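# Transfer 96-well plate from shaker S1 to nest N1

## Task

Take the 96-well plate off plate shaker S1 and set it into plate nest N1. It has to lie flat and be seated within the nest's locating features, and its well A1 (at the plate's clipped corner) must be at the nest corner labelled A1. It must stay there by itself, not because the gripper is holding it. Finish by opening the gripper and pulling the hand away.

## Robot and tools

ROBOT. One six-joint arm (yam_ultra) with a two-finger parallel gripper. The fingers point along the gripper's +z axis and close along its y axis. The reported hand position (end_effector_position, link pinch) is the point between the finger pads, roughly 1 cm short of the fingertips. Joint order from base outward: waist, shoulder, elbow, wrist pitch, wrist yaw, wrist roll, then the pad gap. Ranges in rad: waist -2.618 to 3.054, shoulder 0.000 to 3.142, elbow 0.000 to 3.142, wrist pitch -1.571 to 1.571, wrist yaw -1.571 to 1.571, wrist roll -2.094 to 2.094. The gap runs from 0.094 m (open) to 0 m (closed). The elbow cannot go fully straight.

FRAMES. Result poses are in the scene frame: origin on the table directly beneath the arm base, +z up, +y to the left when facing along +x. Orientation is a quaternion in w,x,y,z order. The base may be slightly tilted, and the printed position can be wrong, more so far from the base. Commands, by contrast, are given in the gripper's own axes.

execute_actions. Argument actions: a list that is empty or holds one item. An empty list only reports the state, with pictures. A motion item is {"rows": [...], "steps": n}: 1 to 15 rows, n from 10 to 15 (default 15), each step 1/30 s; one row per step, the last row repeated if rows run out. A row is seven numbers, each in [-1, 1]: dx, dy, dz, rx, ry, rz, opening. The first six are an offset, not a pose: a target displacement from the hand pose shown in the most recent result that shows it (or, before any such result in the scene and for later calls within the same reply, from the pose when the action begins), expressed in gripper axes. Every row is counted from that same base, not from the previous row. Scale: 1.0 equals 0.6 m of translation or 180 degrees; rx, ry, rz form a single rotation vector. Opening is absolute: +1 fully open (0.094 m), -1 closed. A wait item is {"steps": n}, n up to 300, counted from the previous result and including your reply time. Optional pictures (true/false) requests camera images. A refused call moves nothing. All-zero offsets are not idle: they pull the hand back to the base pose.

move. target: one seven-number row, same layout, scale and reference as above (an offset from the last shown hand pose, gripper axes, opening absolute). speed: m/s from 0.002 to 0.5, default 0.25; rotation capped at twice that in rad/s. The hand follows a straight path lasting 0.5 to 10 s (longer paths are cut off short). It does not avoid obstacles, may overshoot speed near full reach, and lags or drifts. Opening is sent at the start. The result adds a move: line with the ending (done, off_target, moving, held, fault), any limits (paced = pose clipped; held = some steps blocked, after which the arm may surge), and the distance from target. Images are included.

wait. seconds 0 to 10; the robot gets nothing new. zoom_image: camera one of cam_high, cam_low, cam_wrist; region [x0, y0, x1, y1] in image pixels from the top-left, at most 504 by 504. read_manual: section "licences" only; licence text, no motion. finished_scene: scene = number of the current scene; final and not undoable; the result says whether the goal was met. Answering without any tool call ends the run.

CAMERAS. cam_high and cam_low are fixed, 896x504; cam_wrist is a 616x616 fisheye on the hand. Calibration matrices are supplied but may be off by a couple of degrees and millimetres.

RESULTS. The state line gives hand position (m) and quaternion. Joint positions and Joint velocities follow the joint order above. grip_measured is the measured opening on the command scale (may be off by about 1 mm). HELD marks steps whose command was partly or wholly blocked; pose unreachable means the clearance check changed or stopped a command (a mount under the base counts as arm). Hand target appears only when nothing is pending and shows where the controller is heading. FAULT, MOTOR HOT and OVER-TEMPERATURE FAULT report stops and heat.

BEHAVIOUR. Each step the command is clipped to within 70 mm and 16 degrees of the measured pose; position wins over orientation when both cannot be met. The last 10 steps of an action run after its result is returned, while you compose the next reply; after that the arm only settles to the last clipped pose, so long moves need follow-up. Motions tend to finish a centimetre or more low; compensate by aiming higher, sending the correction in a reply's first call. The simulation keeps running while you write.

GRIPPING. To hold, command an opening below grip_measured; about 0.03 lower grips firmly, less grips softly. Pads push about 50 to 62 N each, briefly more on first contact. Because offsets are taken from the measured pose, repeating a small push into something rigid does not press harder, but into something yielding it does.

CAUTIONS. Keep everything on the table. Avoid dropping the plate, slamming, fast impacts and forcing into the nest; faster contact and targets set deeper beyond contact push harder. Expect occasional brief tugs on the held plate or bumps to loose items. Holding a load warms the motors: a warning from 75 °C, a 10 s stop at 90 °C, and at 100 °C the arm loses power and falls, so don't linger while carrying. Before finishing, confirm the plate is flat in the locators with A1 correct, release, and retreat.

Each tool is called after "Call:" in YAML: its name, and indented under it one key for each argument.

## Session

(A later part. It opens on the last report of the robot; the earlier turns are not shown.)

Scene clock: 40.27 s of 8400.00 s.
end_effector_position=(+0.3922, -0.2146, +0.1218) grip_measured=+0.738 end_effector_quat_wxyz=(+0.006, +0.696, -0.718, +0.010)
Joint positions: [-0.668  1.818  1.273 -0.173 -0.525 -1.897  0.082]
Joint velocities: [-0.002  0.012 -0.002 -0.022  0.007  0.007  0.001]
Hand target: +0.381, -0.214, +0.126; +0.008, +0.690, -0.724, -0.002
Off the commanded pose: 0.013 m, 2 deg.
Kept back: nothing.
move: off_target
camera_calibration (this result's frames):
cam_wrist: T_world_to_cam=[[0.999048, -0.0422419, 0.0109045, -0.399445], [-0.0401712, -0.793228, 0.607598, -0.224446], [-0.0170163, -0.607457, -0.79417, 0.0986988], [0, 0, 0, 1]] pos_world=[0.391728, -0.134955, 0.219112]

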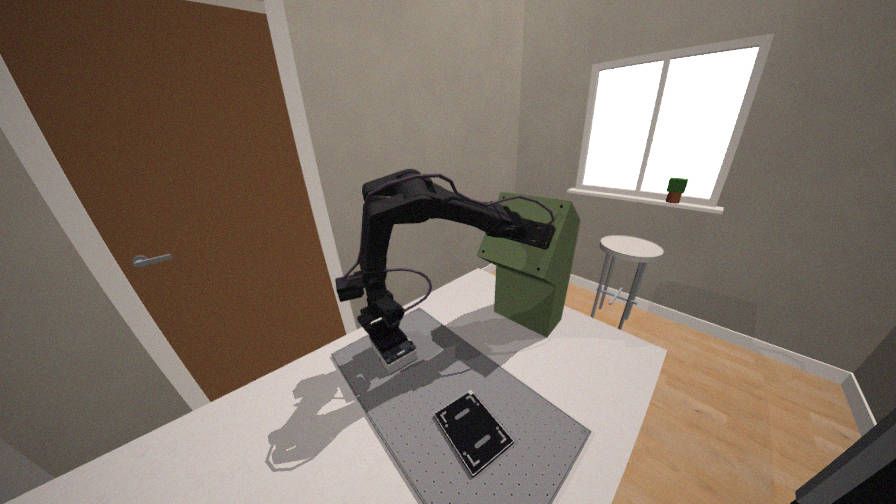

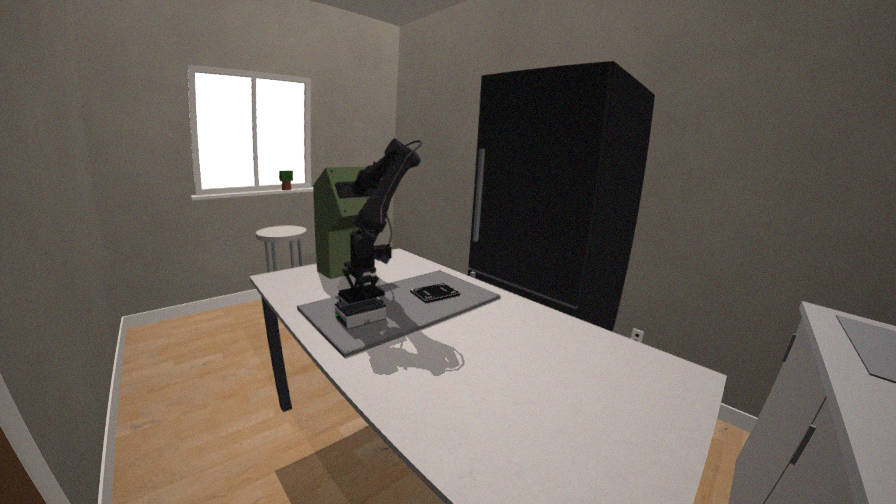

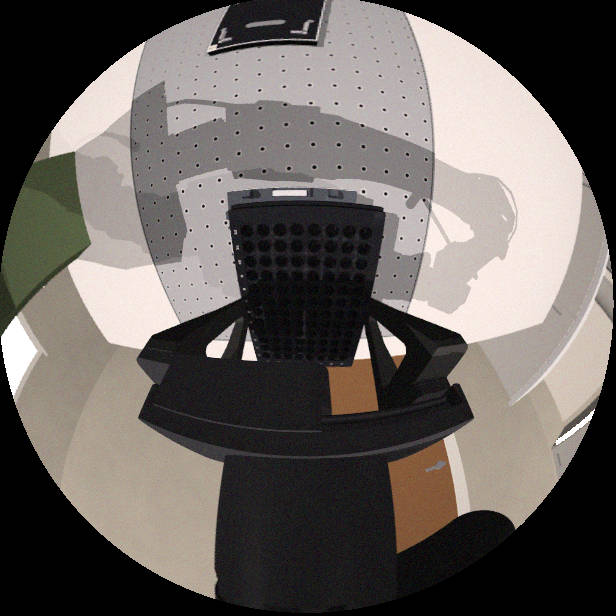

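Call:
move:
  target: [-0.5735, 0.0583, 0.0147, -0.0067, -0.0067, 0.0344, 0.70]
  speed: 0.22

Scene clock: 46.60 s of 8400.00 s.
end_effector_position=(+0.3665, +0.1276, +0.1057) grip_measured=+0.738 end_effector_quat_wxyz=(-0.006, -0.657, +0.753, +0.006)
Joint positions: [ 0.329  1.626  1.003 -0.026  0.252 -1.176  0.082]
Joint velocities: [-0.002  0.007 -0.007  0.037  0.022 -0.051  0.   ]
Hand target: +0.372, +0.131, +0.105; -0.004, -0.654, +0.756, +0.007
Off the commanded pose: 0.003 m, 0 deg.
Kept back: nothing.
After step 90, 1.13 s passed at rest.
move: done
camera_calibration (this result's frames):
cam_wrist: T_world_to_cam=[[0.9892, -0.146081, -0.011997, -0.339811], [-0.110713, -0.798316, 0.591975, 0.0839184], [-0.096054, -0.584254, -0.805867, 0.320684], [0, 0, 0, 1]] pos_world=[0.376235, 0.204714, 0.204675]

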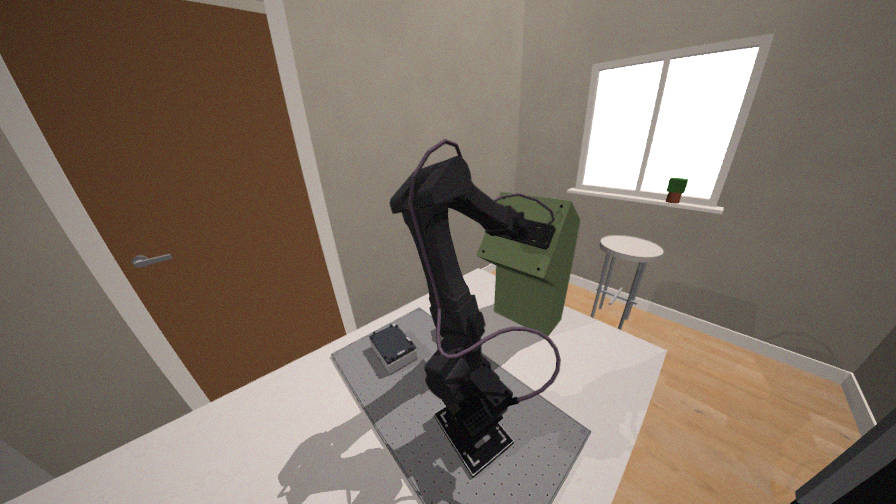

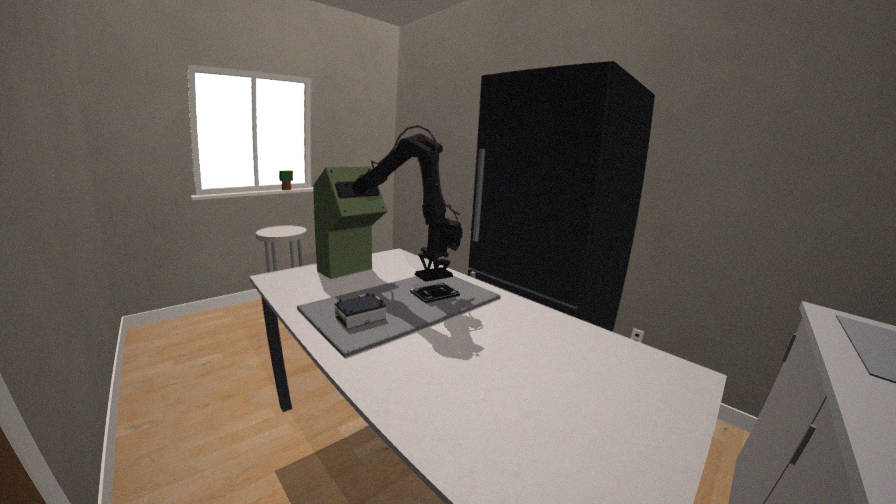

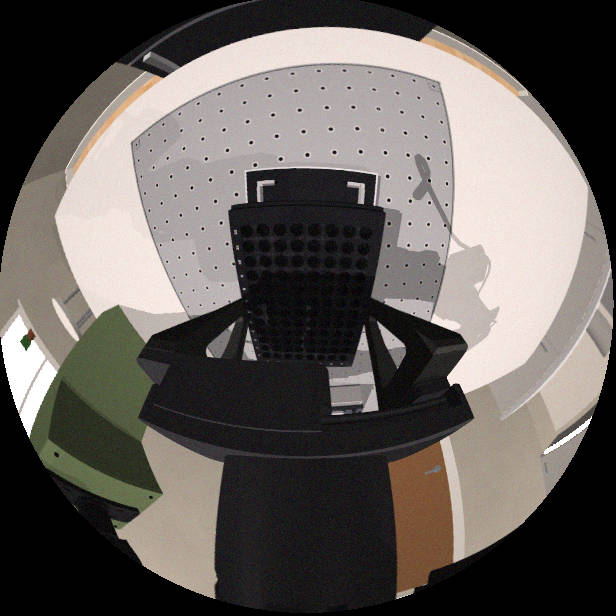

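Call:
zoom_image:
  camera: "cam_wrist"
  region: [220, 155, 400, 255]

Call:
zoom_image:
  camera: "cam_high"
  region: [410, 350, 550, 490]

Region (220, 155, 400, 255) of cam_wrist's 616x616 image, scaled by 2.800, with more detail than that image has.

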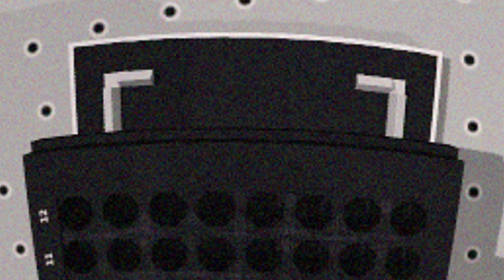

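Region (410, 350, 550, 490) of cam_high's 896x504 image, scaled by 3.600, with more detail than that image has.

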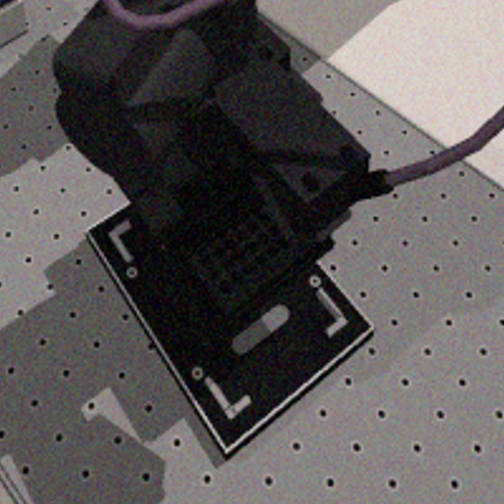

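Call:
move:
  target: [-0.0039, -0.0246, 0.0741, 0, 0, 0, 0.70]
  speed: 0.1

Scene clock: 53.53 s of 8400.00 s.
end_effector_position=(+0.3708, +0.1231, +0.0636) grip_measured=+0.738 end_effector_quat_wxyz=(-0.019, -0.656, +0.754, +0.003)
Joint positions: [ 0.292  1.789  1.115  0.008  0.239 -1.192  0.082]
Joint velocities: [-0.022 -0.007 -0.012 -0.037  0.022  0.051 -0.   ]
Hand target: +0.380, +0.127, +0.061; -0.007, -0.658, +0.753, +0.005
Off the commanded pose: 0.011 m, 2 deg.
Kept back: nothing.
After step 90, 3.07 s passed at rest.
move: off_target
camera_calibration (this result's frames):
cam_wrist: T_world_to_cam=[[0.98857, -0.148659, -0.0251003, -0.343877], [-0.102645, -0.785601, 0.61016, 0.100041], [-0.110425, -0.600609, -0.791881, 0.290971], [0, 0, 0, 1]] pos_world=[0.382346, 0.202232, 0.160742]

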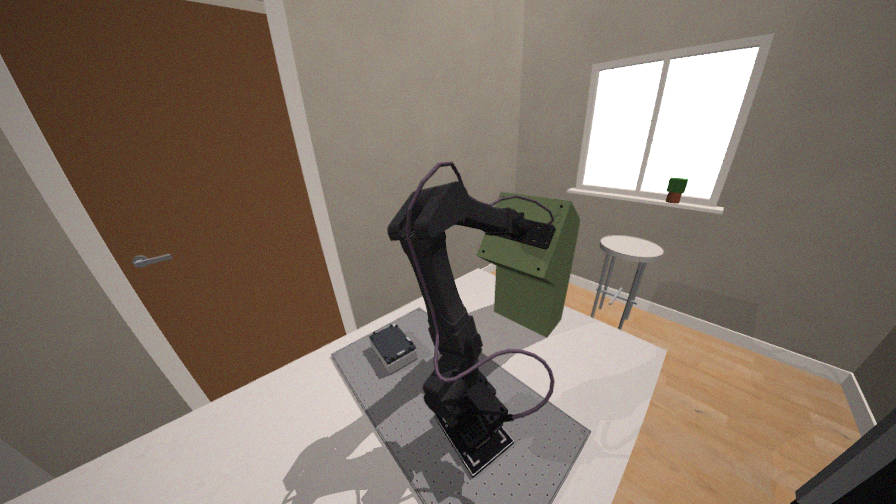

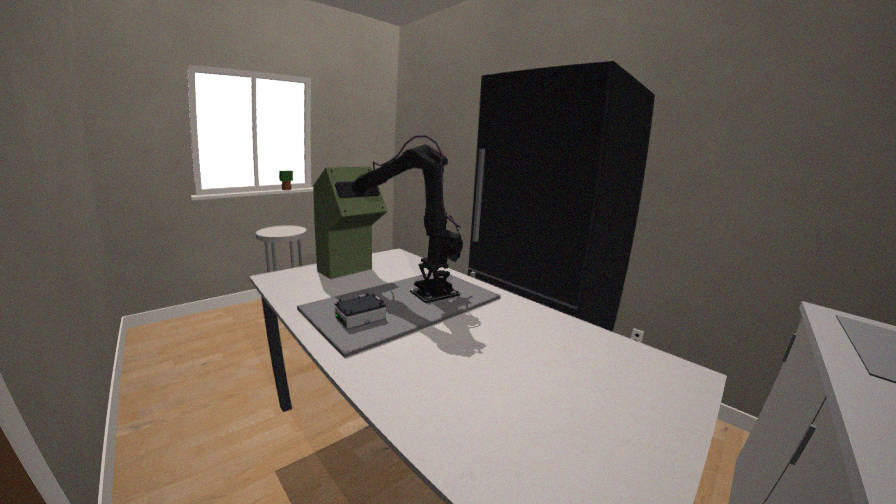

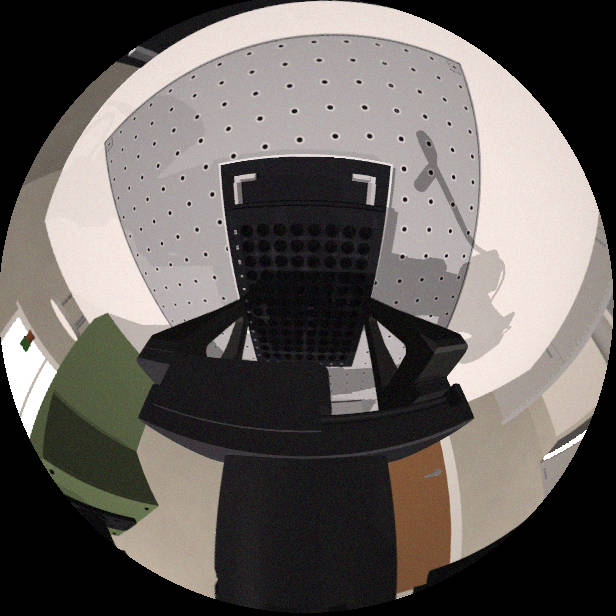

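Call:
zoom_image:
  camera: "cam_wrist"
  region: [210, 145, 410, 255]

Call:
zoom_image:
  camera: "cam_low"
  region: [395, 250, 475, 310]

Region (210, 145, 410, 255) of cam_wrist's 616x616 image, scaled by 2.520, with more detail than that image has; it fills the top 277 rows of this view, and the rest is white.

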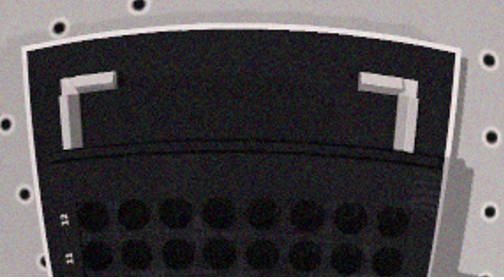

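Region (395, 250, 475, 310) of cam_low's 896x504 image, scaled by 6.300, with more detail than that image has; it fills the top 378 rows of this view, and the rest is white.

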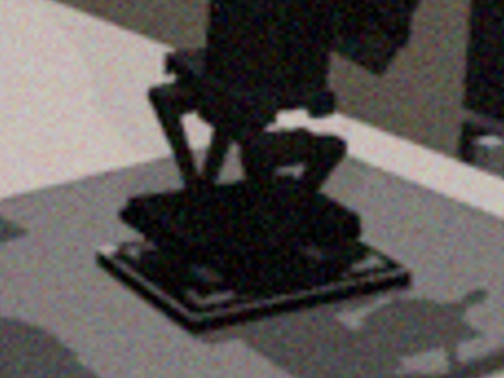

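Call:
execute_actions:
  actions:
    - {"rows": [[-0.0086,-0.0144,0.0036,0.0041,-0.0066,-0.0014,0.70],[-0.0098,-0.0146,0.0036,0.0041,-0.0066,-0.0014,0.70],[-0.011,-0.0148,0.0036,0.0041,-0.0066,-0.0014,0.70],[-0.0122,-0.015,0.0036,0.0041,-0.0066,-0.0014,0.70],[-0.0134,-0.0153,0.0035,0.0041,-0.0066,-0.0014,0.70],[-0.0146,-0.0156,0.0035,0.0041,-0.0066,-0.0014,0.70],[-0.0157,-0.0159,0.0034,0.0041,-0.0066,-0.0014,0.70],[-0.0168,-0.0163,0.0034,0.0041,-0.0066,-0.0014,0.70]], "steps": 13}

Call:
wait:
  seconds: 0.3

Scene clock: 60.37 s of 8400.00 s.
end_effector_position=(+0.3709, +0.1234, +0.0636) grip_measured=+0.738 end_effector_quat_wxyz=(-0.019, -0.657, +0.754, +0.004)
Joint positions: [ 0.292  1.789  1.115  0.008  0.238 -1.193  0.082]
Joint velocities: [ 0.002 -0.007 -0.017 -0.007  0.007 -0.022  0.002]
Steps of this call (steps 1 to 90: nothing new was sent; then 3.73 s passed at rest; steps 91 to 93: the first 3 steps of this action). Readings (end_effector_position):
91: (+0.3709, +0.1234, +0.0636)
92: (+0.3709, +0.1234, +0.0636)
93: the state above

Scene clock: 61.00 s of 8400.00 s.
end_effector_position=(+0.3767, +0.1248, +0.0633) grip_measured=+0.738 end_effector_quat_wxyz=(-0.014, -0.656, +0.755, +0.001)
Joint positions: [ 0.292  1.792  1.131  0.006  0.238 -1.193  0.082]
Joint velocities: [ 0.017 -0.022 -0.027  0.007 -0.022 -0.037  0.   ]
Hand target: +0.382, +0.132, +0.061; -0.007, -0.658, +0.753, +0.005
Off the commanded pose: 0.009 m, 1 deg.
Kept back: nothing.
Steps of this call (steps 1 to 10: the last 10 steps of your previous action; steps 11 to 19: nothing new was sent). Readings (end_effector_position):
1: (+0.3709, +0.1234, +0.0636)
2: (+0.3709, +0.1234, +0.0636)
4: (+0.3709, +0.1234, +0.0636)
8: (+0.3745, +0.1243, +0.0631)
19: the state above
camera_calibration (this result's frames):
cam_wrist: T_world_to_cam=[[0.988571, -0.149948, -0.0155595, -0.349858], [-0.109932, -0.787658, 0.606225, 0.105382], [-0.103158, -0.597587, -0.795141, 0.289466], [0, 0, 0, 1]] pos_world=[0.387305, 0.203526, 0.160837]

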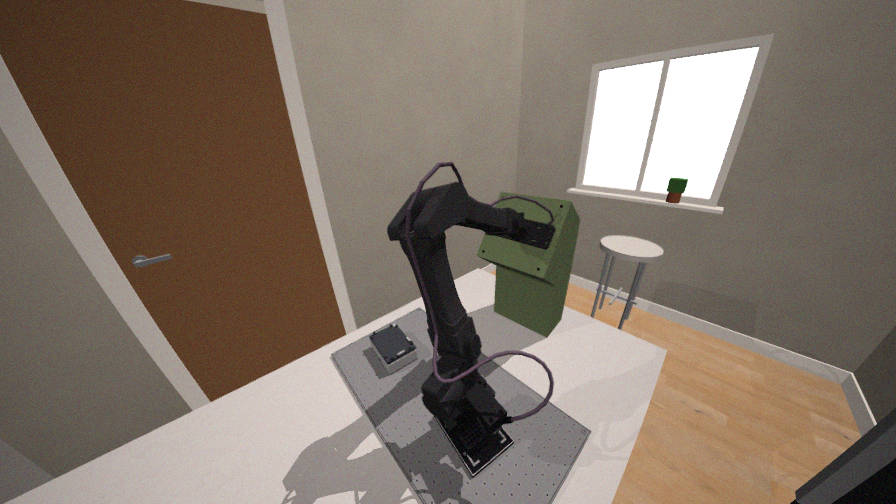

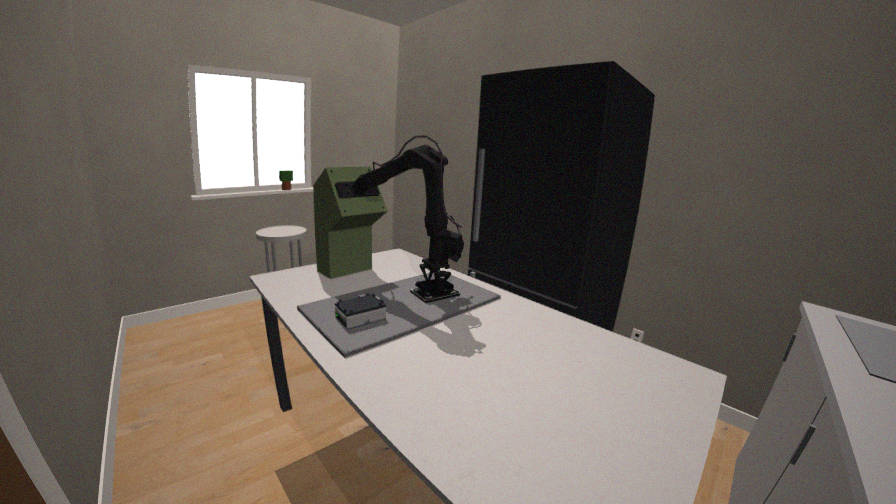

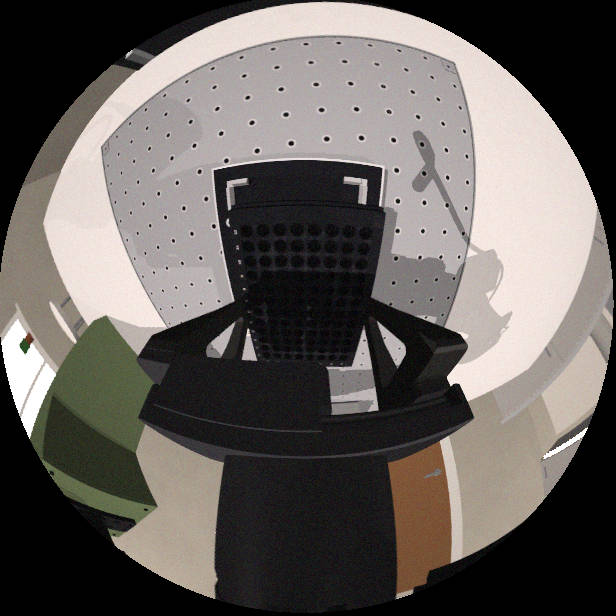

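Call:
execute_actions:
  actions:
    - {"rows": [[-0.0127,-0.0069,0.0035,0.001,-0.005,0,0.70],[-0.0137,-0.0066,0.0033,0.001,-0.005,0,0.70],[-0.0147,-0.0063,0.003,0.001,-0.005,0,0.70],[-0.0157,-0.006,0.0028,0.001,-0.005,0,0.70],[-0.0167,-0.0057,0.0025,0.001,-0.005,0,0.70],[-0.0178,-0.0054,0.0022,0.001,-0.005,0,0.70],[-0.0189,-0.0051,0.002,0.001,-0.005,0,0.70]], "steps": 13}

Call:
wait:
  seconds: 0.3

Scene clock: 63.23 s of 8400.00 s.
end_effector_position=(+0.3767, +0.1248, +0.0633) grip_measured=+0.738 end_effector_quat_wxyz=(-0.014, -0.656, +0.755, +0.001)
Joint positions: [ 0.292  1.792  1.131  0.006  0.238 -1.193  0.082]
Joint velocities: [-0.022  0.002  0.002  0.022 -0.066  0.007  0.   ]
Steps of this call (steps 1 to 64: nothing new was sent; steps 65 to 67: the first 3 steps of this action). Readings (end_effector_position):
65: (+0.3767, +0.1248, +0.0633)
66: (+0.3767, +0.1248, +0.0633)
67: the state above

Scene clock: 63.87 s of 8400.00 s.
end_effector_position=(+0.3764, +0.1266, +0.0637) grip_measured=+0.738 end_effector_quat_wxyz=(-0.014, -0.657, +0.754, +0.001)
Joint positions: [ 0.297  1.792  1.131  0.006  0.241 -1.192  0.082]
Joint velocities: [-0.012 -0.007 -0.017  0.037 -0.051 -0.022  0.001]
Hand target: +0.381, +0.135, +0.062; -0.007, -0.656, +0.755, +0.005
Off the commanded pose: 0.010 m, 1 deg.
Kept back: nothing.
Steps of this call (steps 1 to 10: the last 10 steps of your previous action; steps 11 to 19: nothing new was sent). Readings (end_effector_position):
1: (+0.3767, +0.1248, +0.0633)
2: (+0.3767, +0.1247, +0.0633)
4: (+0.3767, +0.1247, +0.0633)
8: (+0.3765, +0.1261, +0.0636)
19: the state above
camera_calibration (this result's frames):
cam_wrist: T_world_to_cam=[[0.988961, -0.147416, -0.0149927, -0.349804], [-0.108297, -0.788146, 0.605886, 0.105956], [-0.101133, -0.597574, -0.79541, 0.290066], [0, 0, 0, 1]] pos_world=[0.386752, 0.205278, 0.16128]

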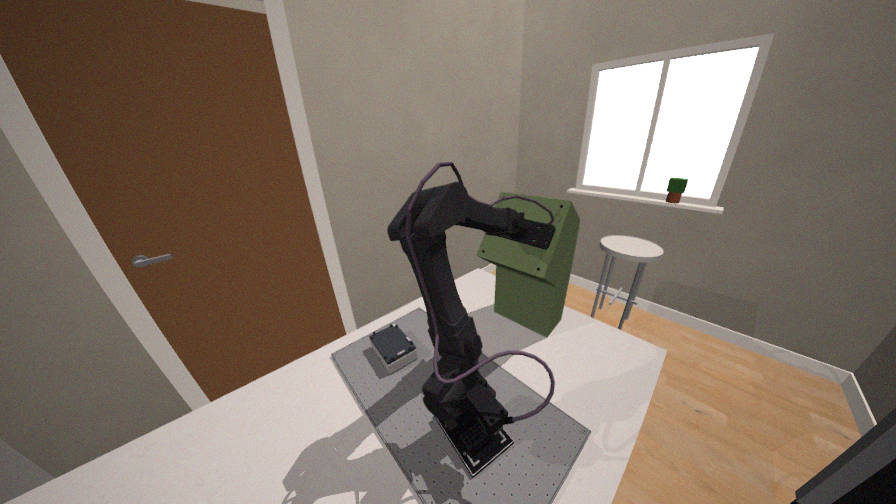

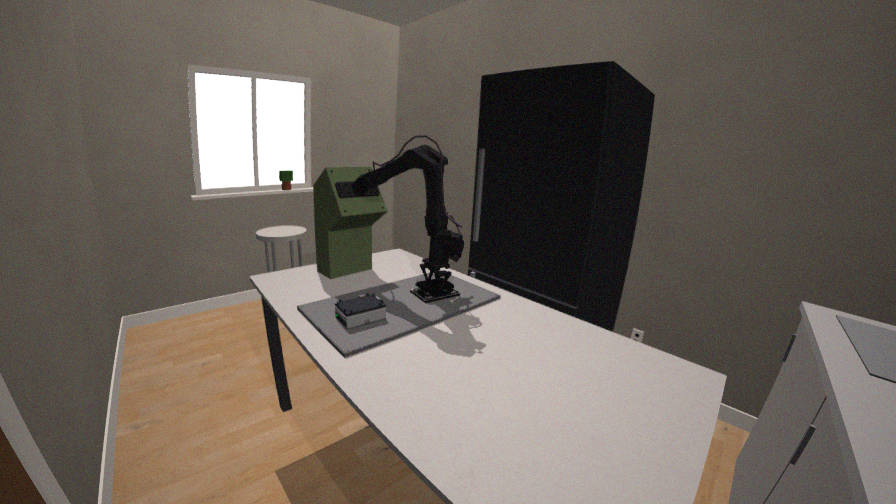

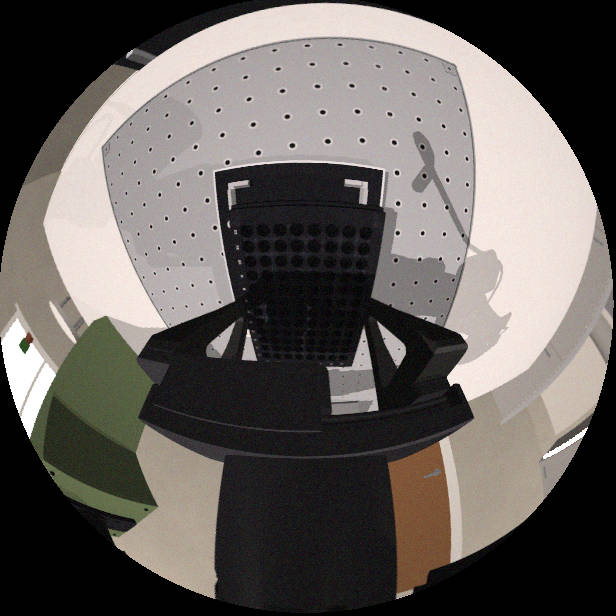

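Call:
zoom_image:
  camera: "cam_wrist"
  region: [210, 150, 410, 260]

Region (210, 150, 410, 260) of cam_wrist's 616x616 image, scaled by 2.520, with more detail than that image has; it fills the top 277 rows of this view, and the rest is white.

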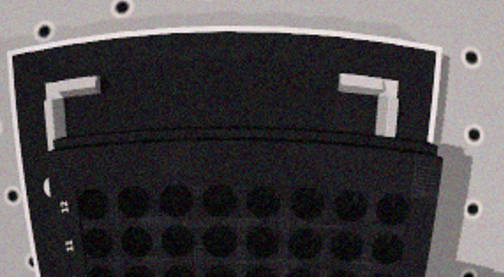

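Call:
execute_actions:
  actions:
    - {"rows": [[-0.0156,-0.0062,0.0027,0.001,-0.005,0,0.70],[-0.0166,-0.0075,0.0026,0.002,-0.0054,0.0005,0.70],[-0.0176,-0.0088,0.0025,0.0031,-0.0059,0.0009,0.70],[-0.0186,-0.0101,0.0023,0.0041,-0.0063,0.0014,0.70],[-0.0195,-0.0114,0.0022,0.0052,-0.0068,0.0019,0.70],[-0.0205,-0.0127,0.0021,0.0062,-0.0072,0.0024,0.70],[-0.0215,-0.014,0.002,0.0072,-0.0076,0.0028,0.70],[-0.0225,-0.0153,0.0018,0.0083,-0.008,0.0033,0.70],[-0.0234,-0.0166,0.0017,0.0093,-0.0085,0.0038,0.70]], "steps": 14}

Call:
wait:
  seconds: 0.3

Scene clock: 68.57 s of 8400.00 s.
end_effector_position=(+0.3764, +0.1265, +0.0637) grip_measured=+0.738 end_effector_quat_wxyz=(-0.014, -0.657, +0.754, +0.001)
Joint positions: [ 0.297  1.792  1.131  0.006  0.242 -1.192  0.082]
Joint velocities: [ 0.002 -0.002 -0.002 -0.051  0.037  0.022  0.   ]
Steps of this call (steps 1 to 90: nothing new was sent; then 1.57 s passed at rest; steps 91 to 94: the first 4 steps of this action). Readings (end_effector_position):
91: (+0.3764, +0.1265, +0.0637)
92: (+0.3764, +0.1265, +0.0637)
94: the state above

Scene clock: 69.20 s of 8400.00 s.
end_effector_position=(+0.3794, +0.1290, +0.0640) grip_measured=+0.738 end_effector_quat_wxyz=(-0.008, -0.655, +0.756, -0.002)
Joint positions: [ 0.302  1.792  1.131  0.021  0.245 -1.188  0.082]
Joint velocities: [ 0.007 -0.002 -0.002  0.051 -0.037 -0.037  0.001]
Hand target: +0.388, +0.139, +0.063; +0.006, -0.653, +0.758, -0.001
Off the commanded pose: 0.013 m, 2 deg.
Kept back: nothing.
Steps of this call (steps 1 to 10: the last 10 steps of your previous action; steps 11 to 19: nothing new was sent). Readings (end_effector_position):
1: (+0.3764, +0.1265, +0.0637)
2: (+0.3765, +0.1264, +0.0637)
4: (+0.3771, +0.1264, +0.0637)
8: (+0.3785, +0.1279, +0.0639)
19: the state above
camera_calibration (this result's frames):
cam_wrist: T_world_to_cam=[[0.988306, -0.152473, -0.00171034, -0.35241], [-0.120792, -0.789704, 0.601479, 0.113259], [-0.0930598, -0.594238, -0.798887, 0.288828], [0, 0, 0, 1]] pos_world=[0.388848, 0.207341, 0.162015]

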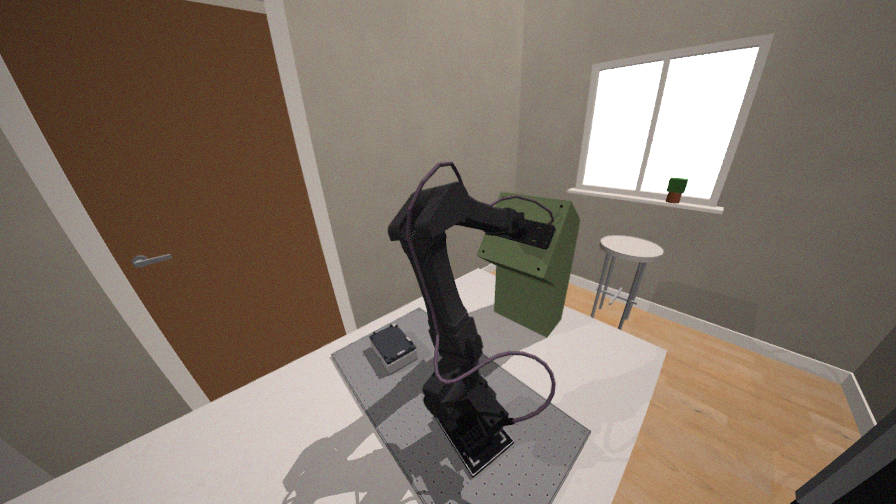

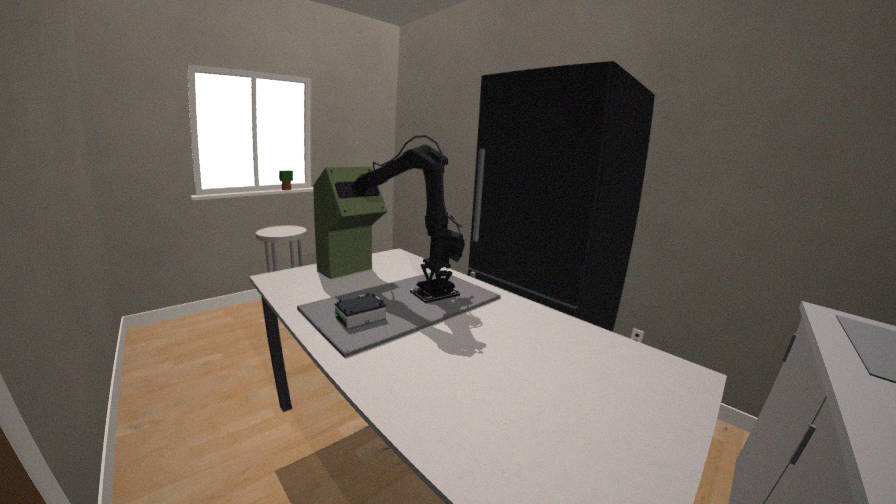

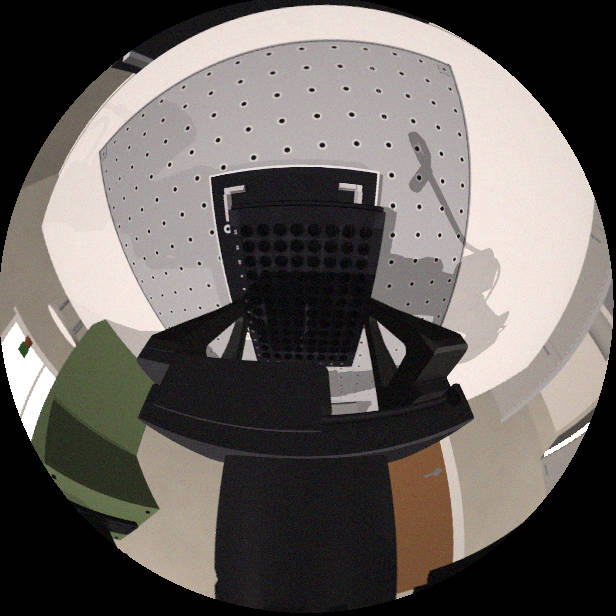

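Call:
execute_actions:
  actions: []

Scene clock: 70.83 s of 8400.00 s.
end_effector_position=(+0.3794, +0.1290, +0.0640) grip_measured=+0.738 end_effector_quat_wxyz=(-0.008, -0.655, +0.756, -0.002)
Joint positions: [ 0.302  1.792  1.131  0.021  0.245 -1.188  0.082]
Joint velocities: [-0.007 -0.012 -0.002  0.022  0.022 -0.007 -0.001]
Hand target: +0.388, +0.139, +0.063; +0.006, -0.653, +0.758, -0.001
Off the commanded pose: 0.013 m, 2 deg.
Kept back: nothing.
Steps of this call (steps 1 to 49: nothing new was sent). Readings (end_effector_position):
1: (+0.3794, +0.1290, +0.0640)
2: (+0.3794, +0.1290, +0.0640)
4: (+0.3794, +0.1290, +0.0640)
8: (+0.3794, +0.1290, +0.0640)
49: the state above
camera_calibration (this result's frames):
cam_wrist: T_world_to_cam=[[0.988306, -0.152473, -0.00171034, -0.35241], [-0.120792, -0.789704, 0.601479, 0.113259], [-0.0930598, -0.594238, -0.798887, 0.288828], [0, 0, 0, 1]] pos_world=[0.388848, 0.207341, 0.162015]

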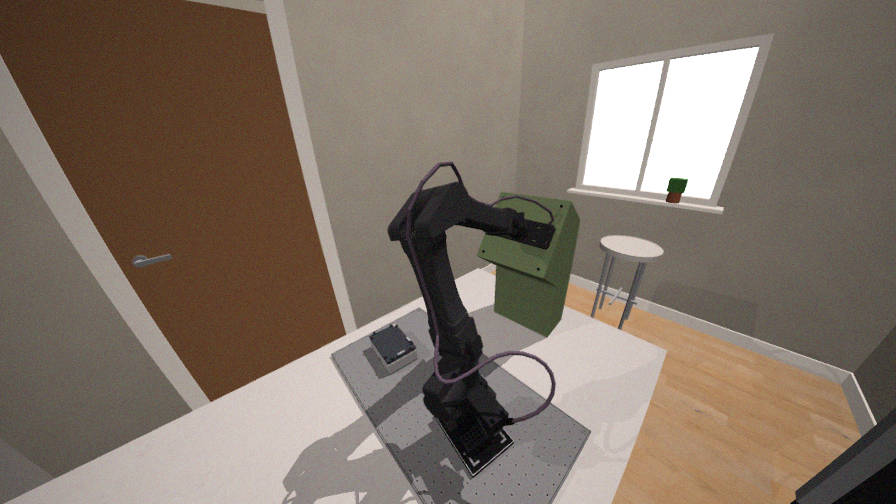

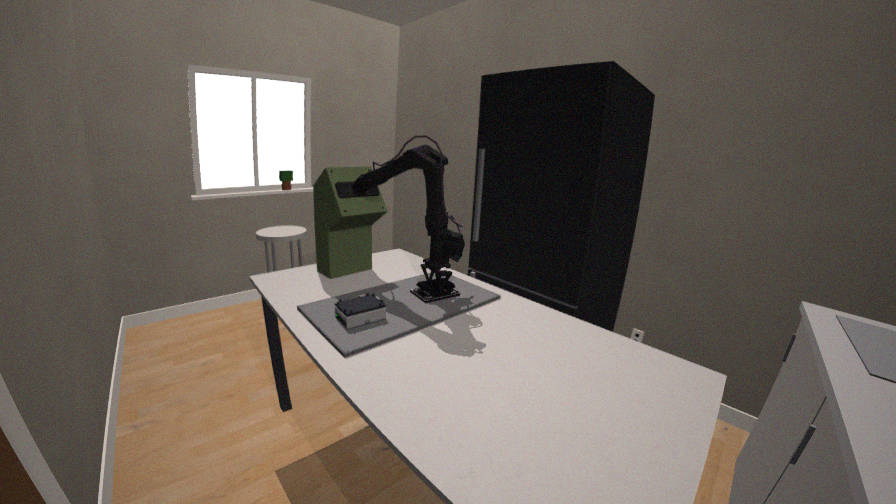

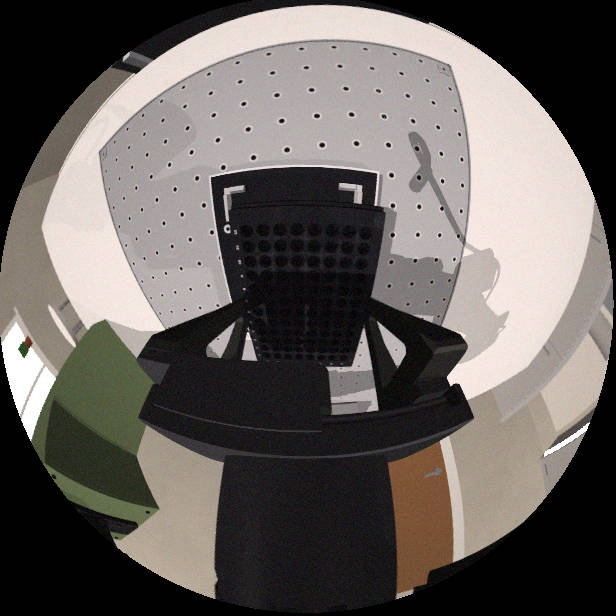

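Call:
execute_actions:
  actions:
    - {"rows":[[-0.0187,-0.0112,0.0024,0.0053,-0.0072,0.0018,0.70],[-0.0190,-0.0104,0.0036,0.0053,-0.0072,0.0018,0.70],[-0.0192,-0.0097,0.0049,0.0053,-0.0072,0.0018,0.70],[-0.0195,-0.0089,0.0061,0.0053,-0.0072,0.0018,0.70],[-0.0197,-0.0081,0.0074,0.0053,-0.0072,0.0018,0.70],[-0.0200,-0.0074,0.0086,0.0053,-0.0072,0.0018,0.70],[-0.0202,-0.0066,0.0099,0.0053,-0.0072,0.0018,0.70],[-0.0205,-0.0058,0.0111,0.0053,-0.0072,0.0018,0.70],[-0.0207,-0.0051,0.0124,0.0053,-0.0072,0.0018,0.70],[-0.0210,-0.0043,0.0136,0.0053,-0.0072,0.0018,0.70],[-0.0212,-0.0036,0.0149,0.0053,-0.0072,0.0018,0.70],[-0.0215,-0.0028,0.0162,0.0053,-0.0072,0.0018,0.70]],"steps":14}

Call:
wait:
  seconds: 0.3

Scene clock: 73.43 s of 8400.00 s.
end_effector_position=(+0.3801, +0.1292, +0.0638) grip_measured=+0.738 end_effector_quat_wxyz=(-0.006, -0.655, +0.756, -0.003)
Joint positions: [ 0.302  1.793  1.131  0.025  0.245 -1.188  0.082]
Joint velocities: [-0.007  0.012  0.007  0.139  0.022 -0.007  0.   ]
Steps of this call (steps 1 to 74: nothing new was sent; steps 75 to 78: the first 4 steps of this action). Readings (end_effector_position):
75: (+0.3795, +0.1290, +0.0640)
76: (+0.3797, +0.1291, +0.0640)
78: the state above

Scene clock: 74.07 s of 8400.00 s.
end_effector_position=(+0.3741, +0.1297, +0.0549) grip_measured=+0.738 end_effector_quat_wxyz=(-0.009, -0.655, +0.756, -0.002)
Joint positions: [ 0.302  1.824  1.131  0.051  0.246 -1.187  0.082]
Joint velocities: [ 0.007  0.007  0.012 -0.022 -0.051 -0.007  0.001]
Hand target: +0.383, +0.141, +0.055; +0.006, -0.653, +0.757, -0.001
Off the commanded pose: 0.015 m, 2 deg.
Kept back: nothing.
Steps of this call (steps 1 to 10: the last 10 steps of your previous action; steps 11 to 19: nothing new was sent). Readings (end_effector_position):
1: (+0.3803, +0.1294, +0.0633)
2: (+0.3803, +0.1294, +0.0628)
4: (+0.3789, +0.1296, +0.0609)
8: (+0.3750, +0.1295, +0.0570)
19: the state above
camera_calibration (this result's frames):
cam_wrist: T_world_to_cam=[[0.988186, -0.153239, -0.00247902, -0.346822], [-0.120761, -0.788502, 0.60306, 0.118339], [-0.094367, -0.595637, -0.797692, 0.282052], [0, 0, 0, 1]] pos_world=[0.383632, 0.208164, 0.152765]

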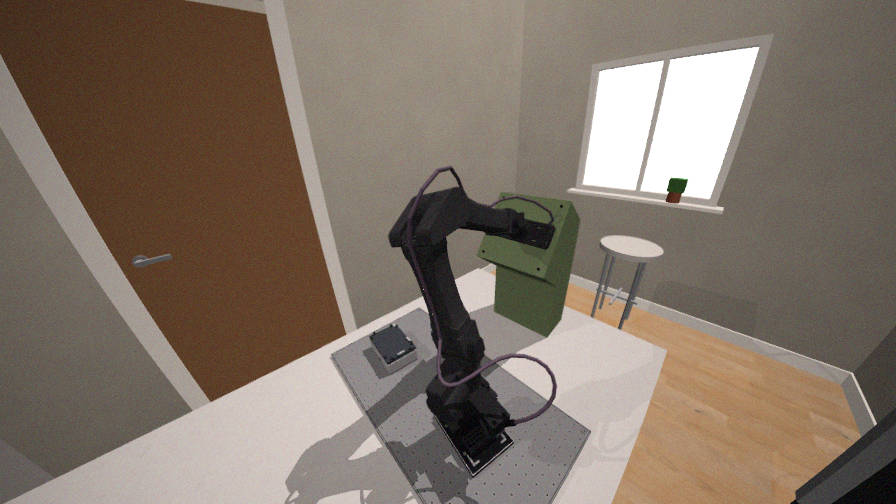

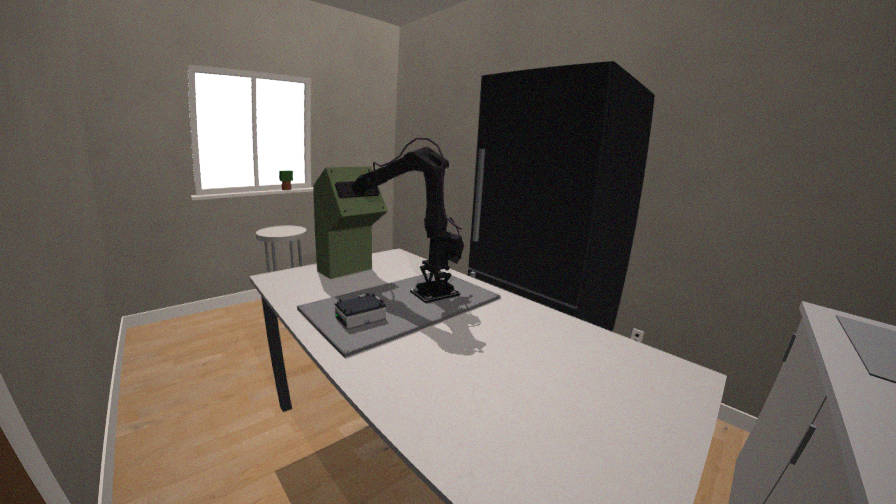

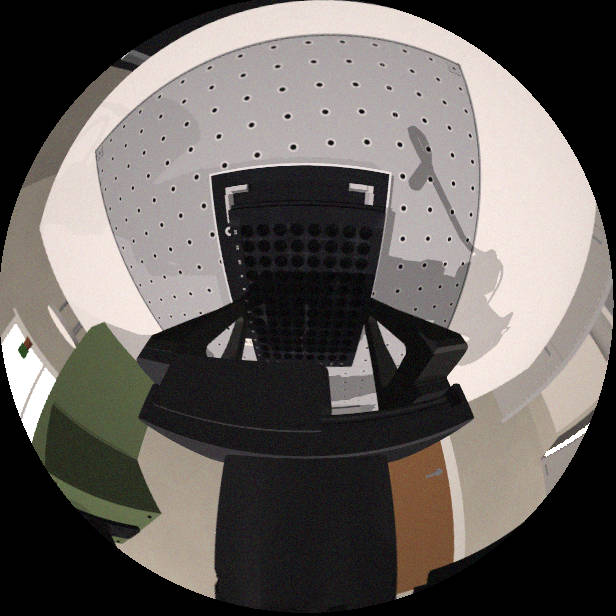

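Call:
zoom_image:
  camera: "cam_wrist"
  region: [210, 150, 410, 260]

Call:
zoom_image:
  camera: "cam_low"
  region: [395, 255, 475, 310]

Call:
zoom_image:
  camera: "cam_high"
  region: [420, 390, 530, 485]

Region (210, 150, 410, 260) of cam_wrist's 616x616 image, scaled by 2.520, with more detail than that image has; it fills the top 277 rows of this view, and the rest is white.

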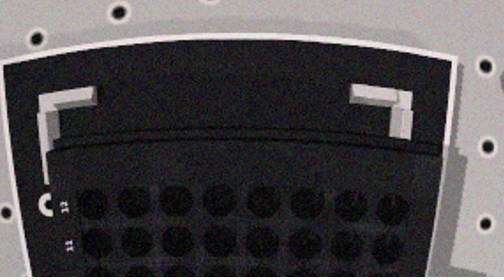

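Region (395, 255, 475, 310) of cam_low's 896x504 image, scaled by 6.300, with more detail than that image has; it fills the top 346 rows of this view, and the rest is white.

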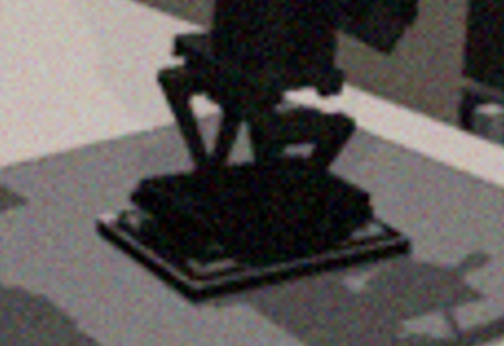

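Region (420, 390, 530, 485) of cam_high's 896x504 image, scaled by 4.582, with more detail than that image has; it fills the top 435 rows of this view, and the rest is white.

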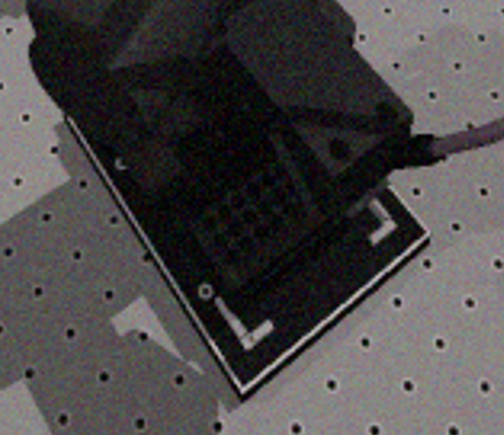

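Call:
zoom_image:
  camera: "cam_wrist"
  region: [215, 175, 275, 235]

Call:
zoom_image:
  camera: "cam_wrist"
  region: [335, 175, 395, 235]

Region (215, 175, 275, 235) of cam_wrist's 616x616 image, scaled by 8.400, with more detail than that image has.

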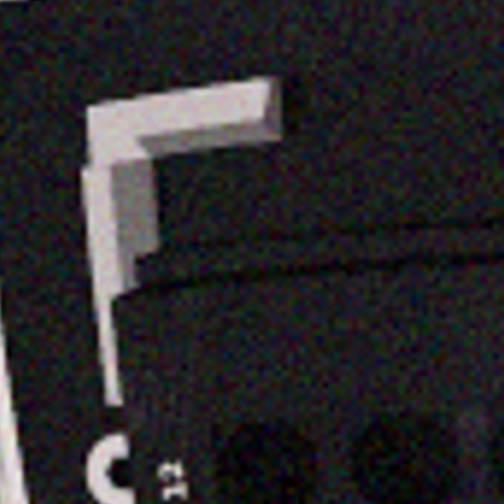

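Region (335, 175, 395, 235) of cam_wrist's 616x616 image, scaled by 8.400, with more detail than that image has.

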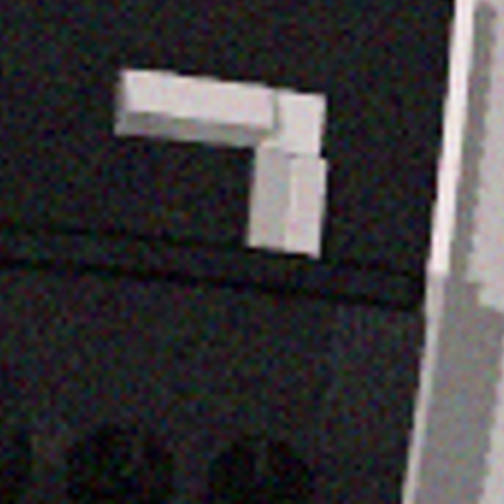

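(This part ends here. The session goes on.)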